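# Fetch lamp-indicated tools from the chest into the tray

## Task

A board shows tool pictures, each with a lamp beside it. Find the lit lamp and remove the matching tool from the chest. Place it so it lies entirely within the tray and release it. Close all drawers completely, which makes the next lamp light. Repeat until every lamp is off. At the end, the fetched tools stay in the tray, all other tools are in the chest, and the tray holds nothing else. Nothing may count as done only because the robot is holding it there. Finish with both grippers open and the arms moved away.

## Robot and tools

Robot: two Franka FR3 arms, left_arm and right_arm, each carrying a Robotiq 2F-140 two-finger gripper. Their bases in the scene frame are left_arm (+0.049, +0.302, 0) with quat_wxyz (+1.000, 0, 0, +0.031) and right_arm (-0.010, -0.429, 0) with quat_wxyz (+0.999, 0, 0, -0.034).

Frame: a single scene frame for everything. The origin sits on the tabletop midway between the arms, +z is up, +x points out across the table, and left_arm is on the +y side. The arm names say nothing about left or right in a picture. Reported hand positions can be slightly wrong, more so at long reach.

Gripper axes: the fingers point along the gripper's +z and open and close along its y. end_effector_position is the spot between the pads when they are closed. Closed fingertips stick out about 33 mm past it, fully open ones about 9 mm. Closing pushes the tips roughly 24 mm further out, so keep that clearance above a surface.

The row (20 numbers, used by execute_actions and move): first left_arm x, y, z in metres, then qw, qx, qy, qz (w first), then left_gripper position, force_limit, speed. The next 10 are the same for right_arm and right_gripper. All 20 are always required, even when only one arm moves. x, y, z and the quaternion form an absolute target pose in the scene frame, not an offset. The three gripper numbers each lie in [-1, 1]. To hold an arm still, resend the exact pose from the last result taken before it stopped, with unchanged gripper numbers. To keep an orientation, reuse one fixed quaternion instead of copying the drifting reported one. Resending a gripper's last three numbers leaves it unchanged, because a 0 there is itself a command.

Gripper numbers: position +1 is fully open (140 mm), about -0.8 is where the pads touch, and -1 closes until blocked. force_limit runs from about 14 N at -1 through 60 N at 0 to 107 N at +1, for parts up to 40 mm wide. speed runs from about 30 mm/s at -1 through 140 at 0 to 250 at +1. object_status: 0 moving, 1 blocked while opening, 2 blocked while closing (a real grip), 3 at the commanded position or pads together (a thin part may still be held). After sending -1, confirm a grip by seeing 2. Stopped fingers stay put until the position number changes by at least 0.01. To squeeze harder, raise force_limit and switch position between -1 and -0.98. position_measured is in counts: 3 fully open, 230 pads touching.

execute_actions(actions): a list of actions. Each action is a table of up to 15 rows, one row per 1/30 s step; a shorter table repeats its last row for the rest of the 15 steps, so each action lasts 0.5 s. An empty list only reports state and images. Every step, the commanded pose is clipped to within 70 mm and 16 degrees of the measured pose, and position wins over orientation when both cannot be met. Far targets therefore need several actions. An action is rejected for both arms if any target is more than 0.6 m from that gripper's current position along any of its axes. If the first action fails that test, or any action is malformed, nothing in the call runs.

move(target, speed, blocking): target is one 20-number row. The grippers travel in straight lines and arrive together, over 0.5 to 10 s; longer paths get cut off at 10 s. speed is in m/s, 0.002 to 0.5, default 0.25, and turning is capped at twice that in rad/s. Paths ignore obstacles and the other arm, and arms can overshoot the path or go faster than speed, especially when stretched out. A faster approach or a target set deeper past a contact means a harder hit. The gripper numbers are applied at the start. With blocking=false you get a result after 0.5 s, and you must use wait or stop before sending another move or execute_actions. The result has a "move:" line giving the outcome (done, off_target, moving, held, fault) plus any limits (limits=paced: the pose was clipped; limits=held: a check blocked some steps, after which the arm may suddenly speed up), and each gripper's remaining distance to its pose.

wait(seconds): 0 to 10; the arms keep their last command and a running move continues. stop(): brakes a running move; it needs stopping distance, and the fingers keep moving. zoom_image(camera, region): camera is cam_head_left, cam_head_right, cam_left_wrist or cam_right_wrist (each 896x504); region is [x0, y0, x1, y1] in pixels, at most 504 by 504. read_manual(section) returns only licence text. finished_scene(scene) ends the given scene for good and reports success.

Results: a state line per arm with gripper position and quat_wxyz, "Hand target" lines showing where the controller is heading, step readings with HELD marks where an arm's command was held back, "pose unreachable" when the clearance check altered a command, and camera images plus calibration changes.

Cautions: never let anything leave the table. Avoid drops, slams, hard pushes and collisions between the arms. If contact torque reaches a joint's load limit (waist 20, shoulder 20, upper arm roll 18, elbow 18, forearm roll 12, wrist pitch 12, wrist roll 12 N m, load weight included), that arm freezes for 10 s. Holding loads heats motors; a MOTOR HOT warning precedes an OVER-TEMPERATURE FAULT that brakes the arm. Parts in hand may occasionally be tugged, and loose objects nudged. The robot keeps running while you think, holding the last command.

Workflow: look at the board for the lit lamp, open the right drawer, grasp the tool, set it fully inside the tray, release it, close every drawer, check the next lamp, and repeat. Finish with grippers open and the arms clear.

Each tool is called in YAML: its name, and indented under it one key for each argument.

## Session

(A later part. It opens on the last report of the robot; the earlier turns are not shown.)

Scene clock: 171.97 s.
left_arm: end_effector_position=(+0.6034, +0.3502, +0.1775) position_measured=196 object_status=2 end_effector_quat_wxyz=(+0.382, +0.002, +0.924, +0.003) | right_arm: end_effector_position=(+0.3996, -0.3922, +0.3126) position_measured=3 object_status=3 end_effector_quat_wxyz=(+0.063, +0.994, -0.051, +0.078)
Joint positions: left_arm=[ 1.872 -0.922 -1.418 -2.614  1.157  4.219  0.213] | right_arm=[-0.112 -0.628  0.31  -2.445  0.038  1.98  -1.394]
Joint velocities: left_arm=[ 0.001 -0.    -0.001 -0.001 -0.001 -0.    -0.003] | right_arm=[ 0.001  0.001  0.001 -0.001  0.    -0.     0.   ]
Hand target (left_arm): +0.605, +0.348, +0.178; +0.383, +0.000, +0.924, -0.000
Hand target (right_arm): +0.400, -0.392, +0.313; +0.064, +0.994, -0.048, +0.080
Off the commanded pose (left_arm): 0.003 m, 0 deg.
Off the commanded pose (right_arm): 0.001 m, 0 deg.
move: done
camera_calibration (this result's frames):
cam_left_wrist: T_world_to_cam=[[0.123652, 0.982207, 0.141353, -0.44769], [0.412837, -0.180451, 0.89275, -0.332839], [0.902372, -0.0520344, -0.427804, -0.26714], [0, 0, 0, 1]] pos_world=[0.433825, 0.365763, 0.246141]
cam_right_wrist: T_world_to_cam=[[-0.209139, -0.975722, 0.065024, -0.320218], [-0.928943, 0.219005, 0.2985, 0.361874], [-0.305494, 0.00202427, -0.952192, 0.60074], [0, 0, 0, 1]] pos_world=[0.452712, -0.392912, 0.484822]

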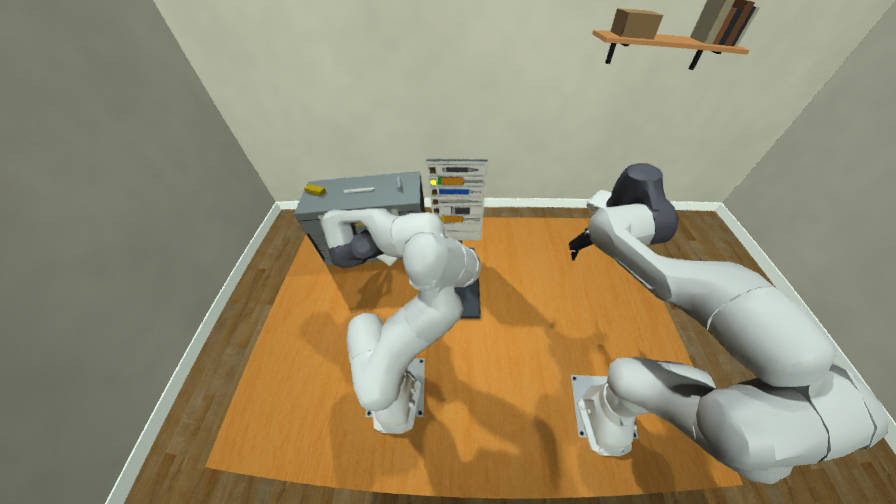

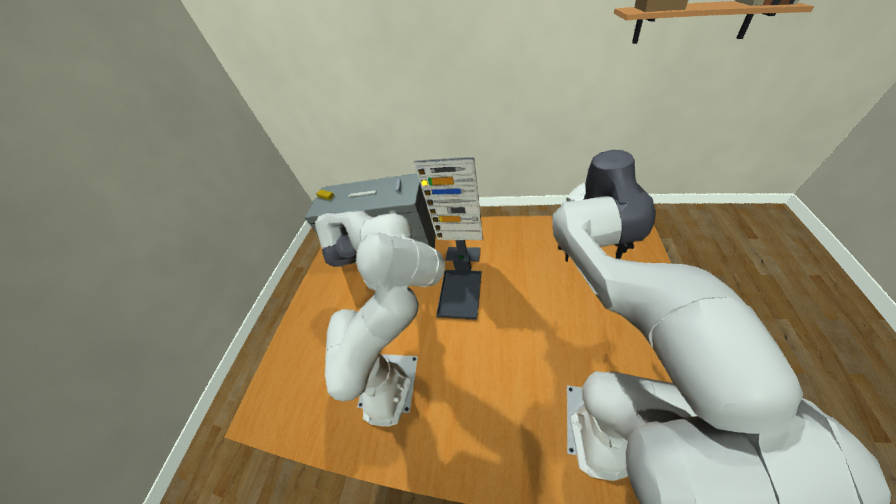

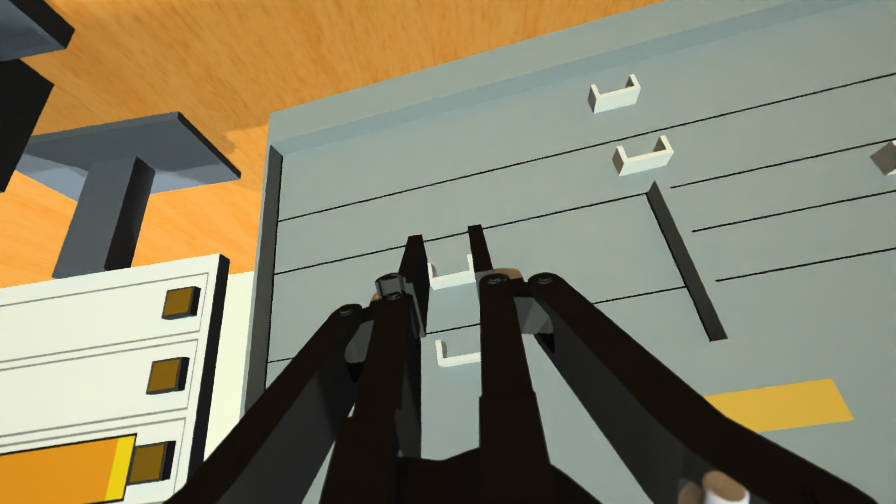

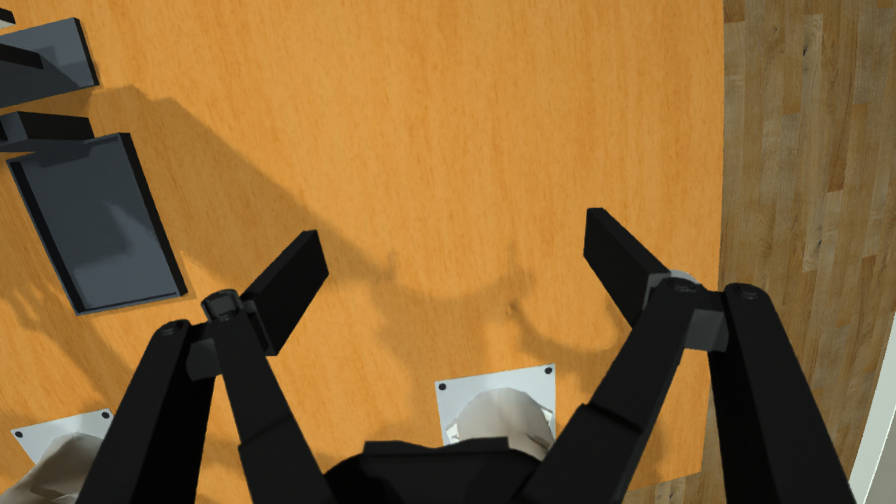

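move:
  target: [0.46,0.338,0.178,0.383,0,0.924,0,-1,0.5,0,0.4,-0.392,0.313,0.064,0.994,-0.048,0.08,1,0,0]
  speed: 0.06

move:
  target: [0.46,0.338,0.3,0.383,0,0.924,0,0.3,0.5,0,0.4,-0.392,0.313,0.064,0.994,-0.048,0.08,1,0,0]
  speed: 0.08

Scene clock: 174.90 s.
left_arm: end_effector_position=(+0.4618, +0.3376, +0.1795) position_measured=196 object_status=2 end_effector_quat_wxyz=(+0.383, +0.005, +0.924, +0.000) | right_arm: end_effector_position=(+0.3996, -0.3922, +0.3126) position_measured=3 object_status=3 end_effector_quat_wxyz=(+0.063, +0.994, -0.051, +0.078)
Joint positions: left_arm=[ 1.675 -1.108 -1.138 -3.043  1.231  4.47   0.36 ] | right_arm=[-0.112 -0.628  0.31  -2.445  0.038  1.98  -1.394]
Joint velocities: left_arm=[ 0.037 -0.057 -0.02  -0.001 -0.     0.068 -0.013] | right_arm=[ 0.001 -0.     0.    -0.002 -0.     0.001  0.   ]
Hand target (left_arm): +0.461, +0.340, +0.180; +0.385, -0.000, +0.923, -0.000
Hand target (right_arm): +0.400, -0.392, +0.313; +0.064, +0.994, -0.048, +0.080
Off the commanded pose (left_arm): 0.002 m, 1 deg.
Off the commanded pose (right_arm): 0.001 m, 0 deg.
joint sent to its limit (left arm) — the command would take joint 4 (elbow) past its lower limit, so that joint was sent only as far as its limit.
move: done
camera_calibration (this result's frames):
cam_left_wrist: T_world_to_cam=[[0.131596, 0.981425, 0.139595, -0.42119], [0.408648, -0.182006, 0.89436, -0.276324], [0.903155, -0.0606488, -0.425009, -0.137043], [0, 0, 0, 1]] pos_world=[0.292117, 0.354762, 0.247685]
cam_right_wrist: T_world_to_cam=[[-0.209119, -0.975726, 0.0650305, -0.320224], [-0.928947, 0.218987, 0.298501, 0.361865], [-0.305496, 0.00201228, -0.952191, 0.60073], [0, 0, 0, 1]] pos_world=[0.452709, -0.392904, 0.484817]

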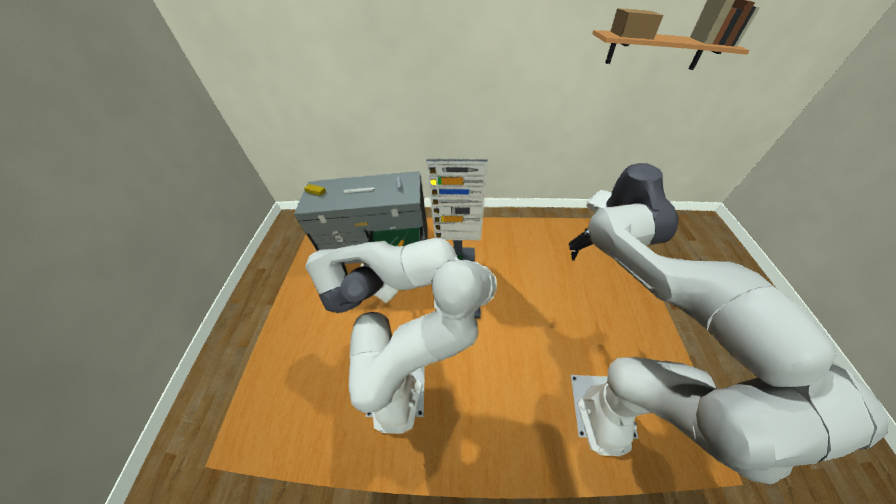

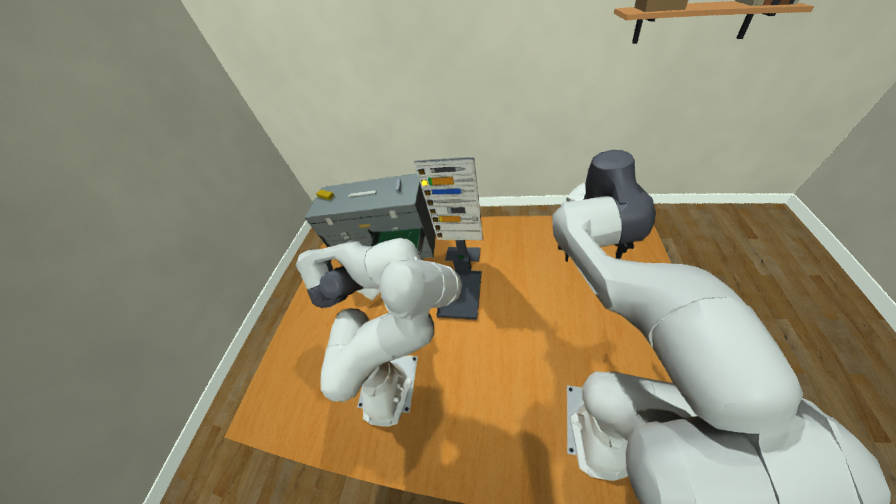

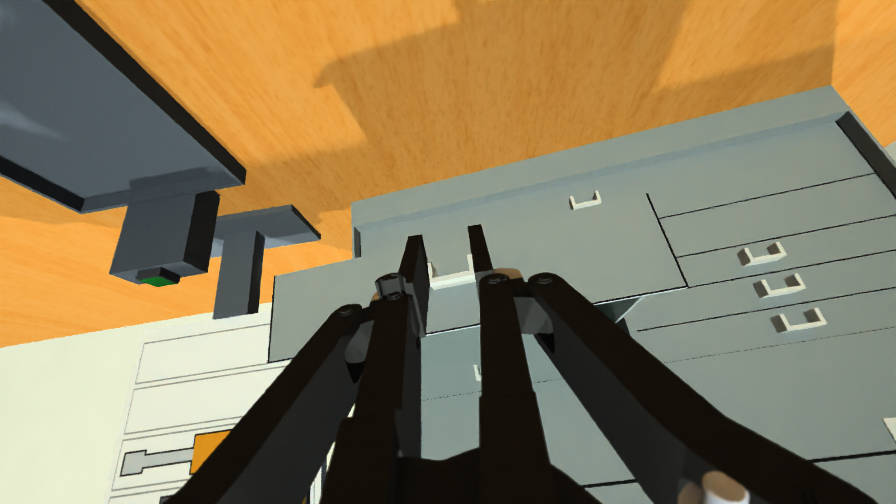

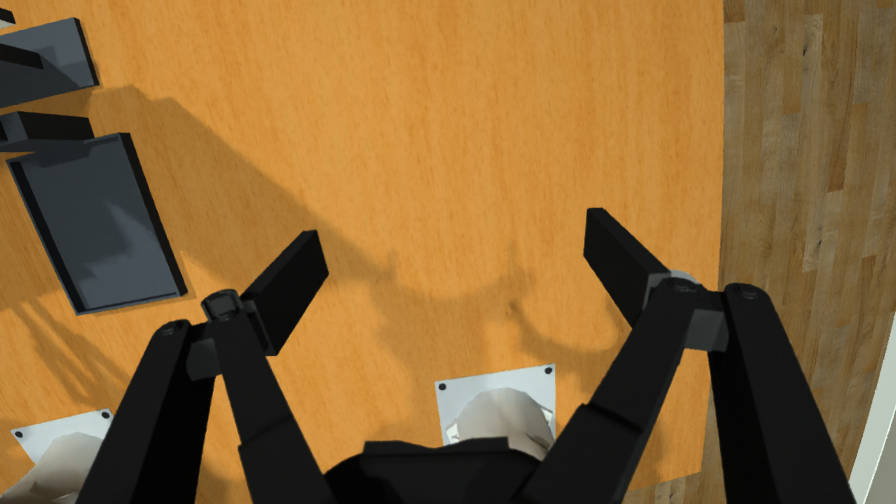

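Scene clock: 177.07 s.
left_arm: end_effector_position=(+0.4600, +0.3381, +0.2982) position_measured=91 object_status=3 end_effector_quat_wxyz=(+0.382, +0.005, +0.924, +0.004) | right_arm: end_effector_position=(+0.3996, -0.3922, +0.3126) position_measured=3 object_status=3 end_effector_quat_wxyz=(+0.063, +0.994, -0.051, +0.078)
Joint positions: left_arm=[ 1.631 -1.167 -0.749 -2.792  1.664  4.53   0.029] | right_arm=[-0.112 -0.628  0.31  -2.445  0.038  1.98  -1.394]
Joint velocities: left_arm=[-0.    -0.001 -0.     0.002  0.001  0.001 -0.032] | right_arm=[ 0.     0.001  0.002 -0.001 -0.001 -0.001  0.002]
Hand target (left_arm): +0.459, +0.336, +0.299; +0.381, +0.000, +0.925, -0.001
Hand target (right_arm): +0.400, -0.392, +0.313; +0.064, +0.994, -0.048, +0.080
Off the commanded pose (left_arm): 0.002 m, 1 deg.
Off the commanded pose (right_arm): 0.001 m, 0 deg.
joint sent to its limit (left arm) — the command would take joint 6 (wrist pitch) past its upper limit, so that joint was sent only as far as its limit.
move: done
camera_calibration (this result's frames):
cam_left_wrist: T_world_to_cam=[[0.128011, 0.981079, 0.145246, -0.437935], [0.411613, -0.185797, 0.892219, -0.381102], [0.902324, -0.0544287, -0.427609, -0.0859294], [0, 0, 0, 1]] pos_world=[0.290463, 0.354165, 0.36689]
cam_right_wrist: T_world_to_cam=[[-0.2091, -0.975729, 0.0650376, -0.320231], [-0.92895, 0.218972, 0.298502, 0.361857], [-0.305498, 0.00200004, -0.952191, 0.600721], [0, 0, 0, 1]] pos_world=[0.452706, -0.392897, 0.484813]

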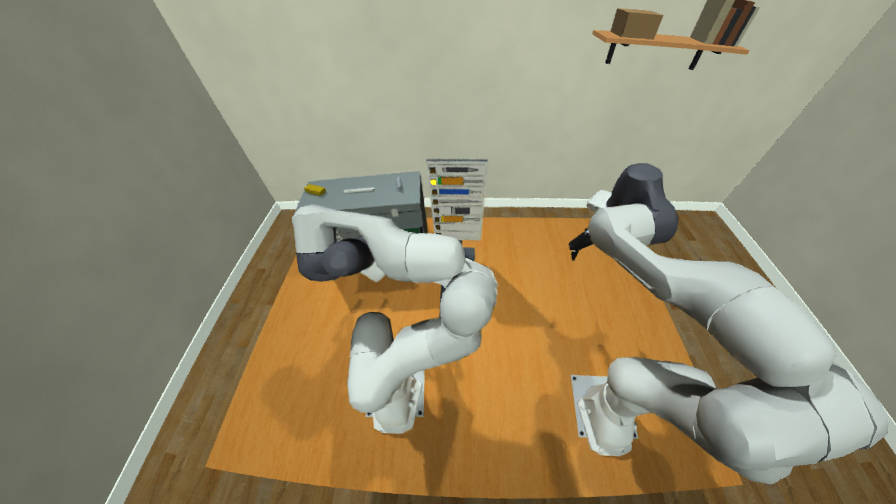

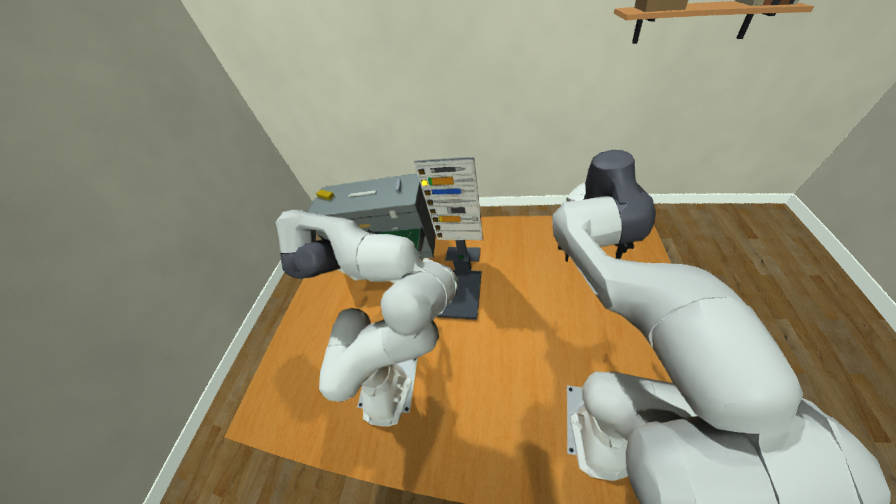

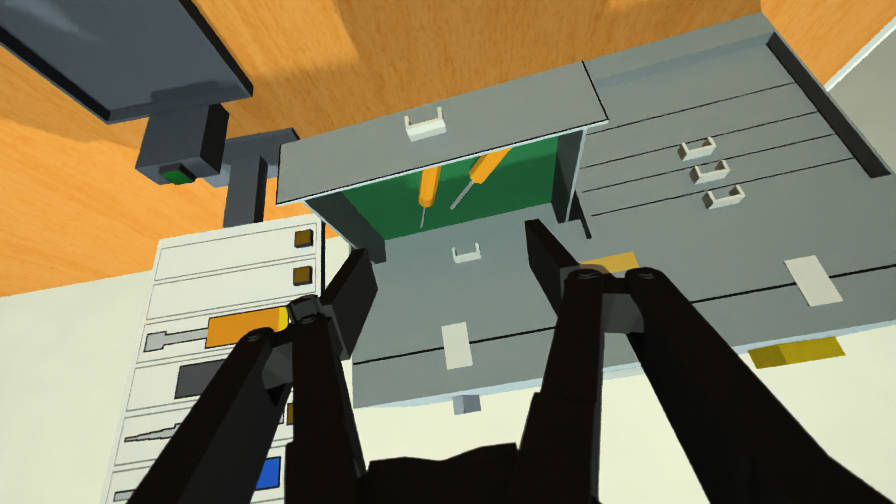

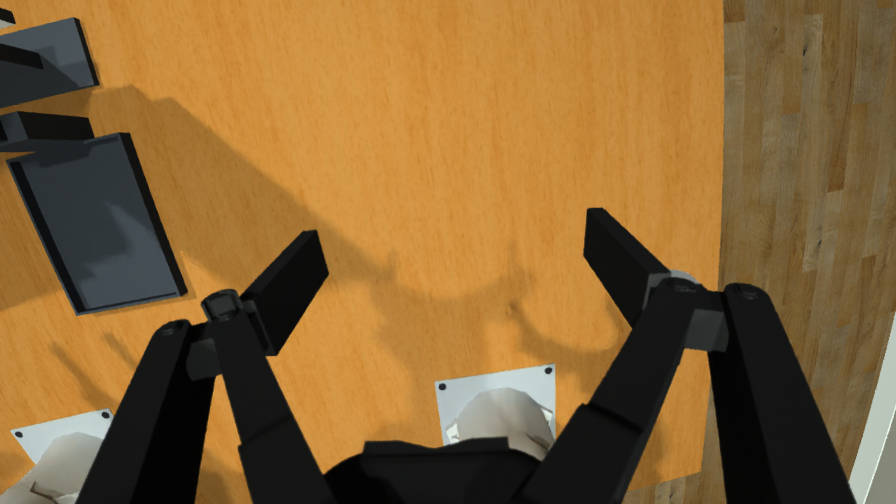

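Two orange tools; handle ends hidden. Move over for a better view.

move:
  target: [0.53,0.338,0.3,0.2,0,0.98,0,0.3,0.5,0,0.4,-0.392,0.313,0.064,0.994,-0.048,0.08,1,0,0]
  speed: 0.08

Scene clock: 180.20 s.
left_arm: end_effector_position=(+0.5290, +0.3381, +0.2989) position_measured=91 object_status=3 end_effector_quat_wxyz=(+0.197, +0.003, +0.980, +0.004) | right_arm: end_effector_position=(+0.3996, -0.3922, +0.3126) position_measured=3 object_status=3 end_effector_quat_wxyz=(+0.063, +0.994, -0.051, +0.078)
Joint positions: left_arm=[ 1.879 -0.95  -1.112 -2.103  1.978  4.531 -0.476] | right_arm=[-0.112 -0.628  0.31  -2.445  0.037  1.98  -1.394]
Joint velocities: left_arm=[ 0.001  0.001 -0.003  0.001  0.003  0.    -0.032] | right_arm=[-0.002  0.001 -0.     0.    -0.001  0.001 -0.001]
Hand target (left_arm): +0.528, +0.338, +0.298; +0.195, -0.004, +0.981, +0.002
Hand target (right_arm): +0.400, -0.392, +0.313; +0.064, +0.994, -0.048, +0.080
Off the commanded pose (left_arm): 0.002 m, 1 deg.
Off the commanded pose (right_arm): 0.001 m, 0 deg.
joint sent to its limit (left arm) — the command would take joint 6 (wrist pitch) past its upper limit, so that joint was sent only as far as its limit.
move: done
camera_calibration (this result's frames):
cam_left_wrist: T_world_to_cam=[[0.168711, 0.98178, 0.08743, -0.451323], [0.718574, -0.183225, 0.67088, -0.50718], [0.674676, -0.0503601, -0.736394, 0.0634092], [0, 0, 0, 1]] pos_world=[0.397809, 0.353366, 0.42641]
cam_right_wrist: T_world_to_cam=[[-0.20908, -0.975733, 0.0650457, -0.320238], [-0.928953, 0.218955, 0.298503, 0.361848], [-0.305501, 0.00198655, -0.95219, 0.60071], [0, 0, 0, 1]] pos_world=[0.452703, -0.392889, 0.484807]

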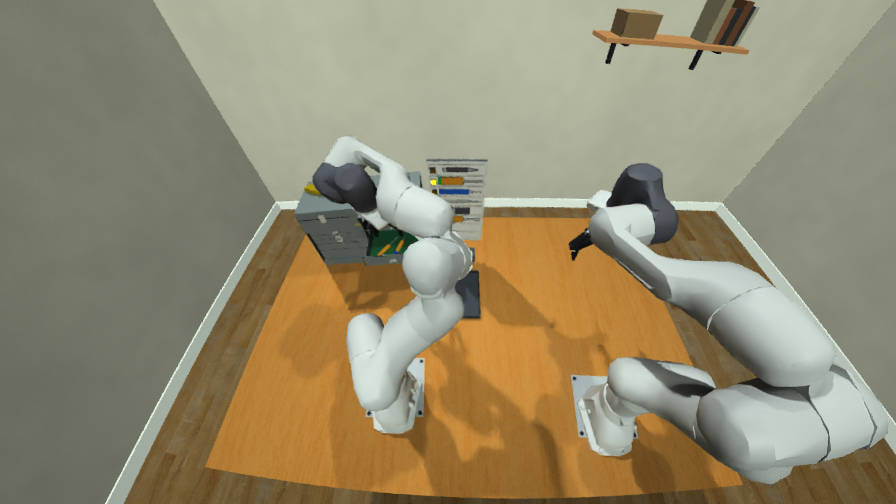

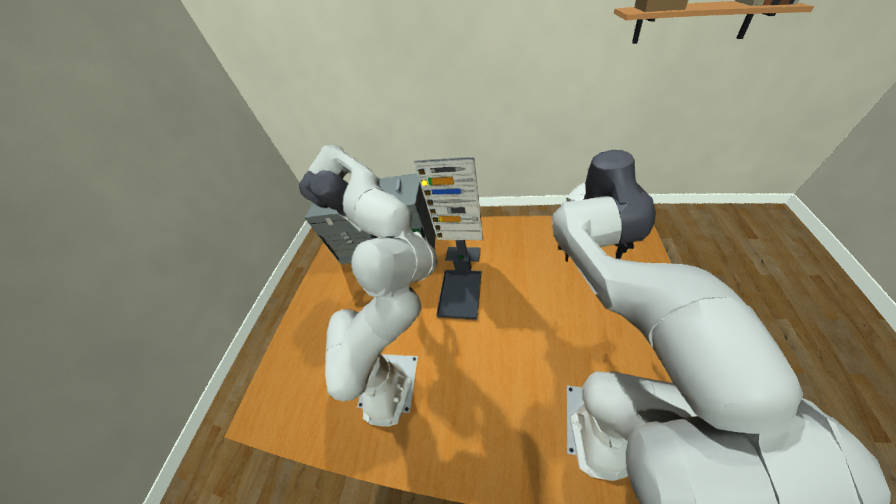

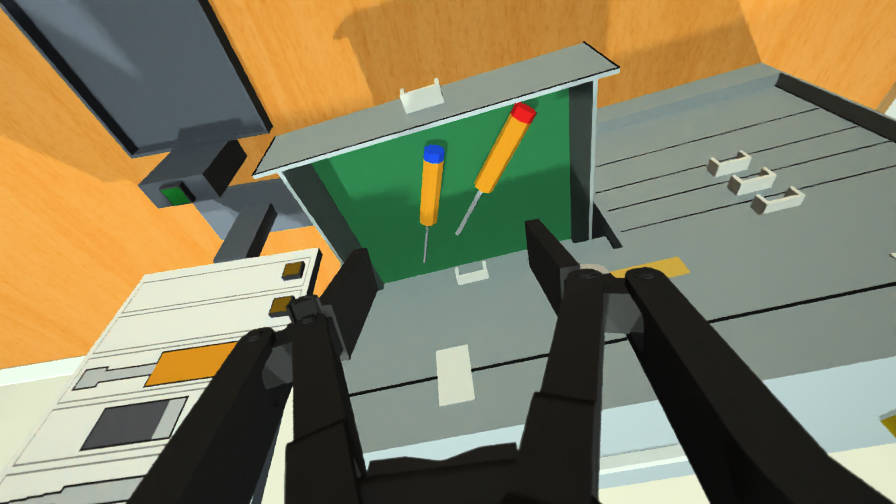

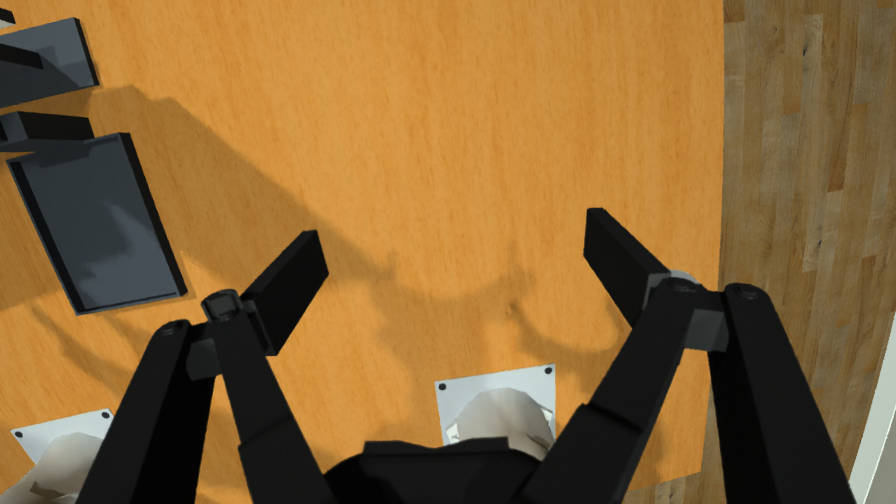

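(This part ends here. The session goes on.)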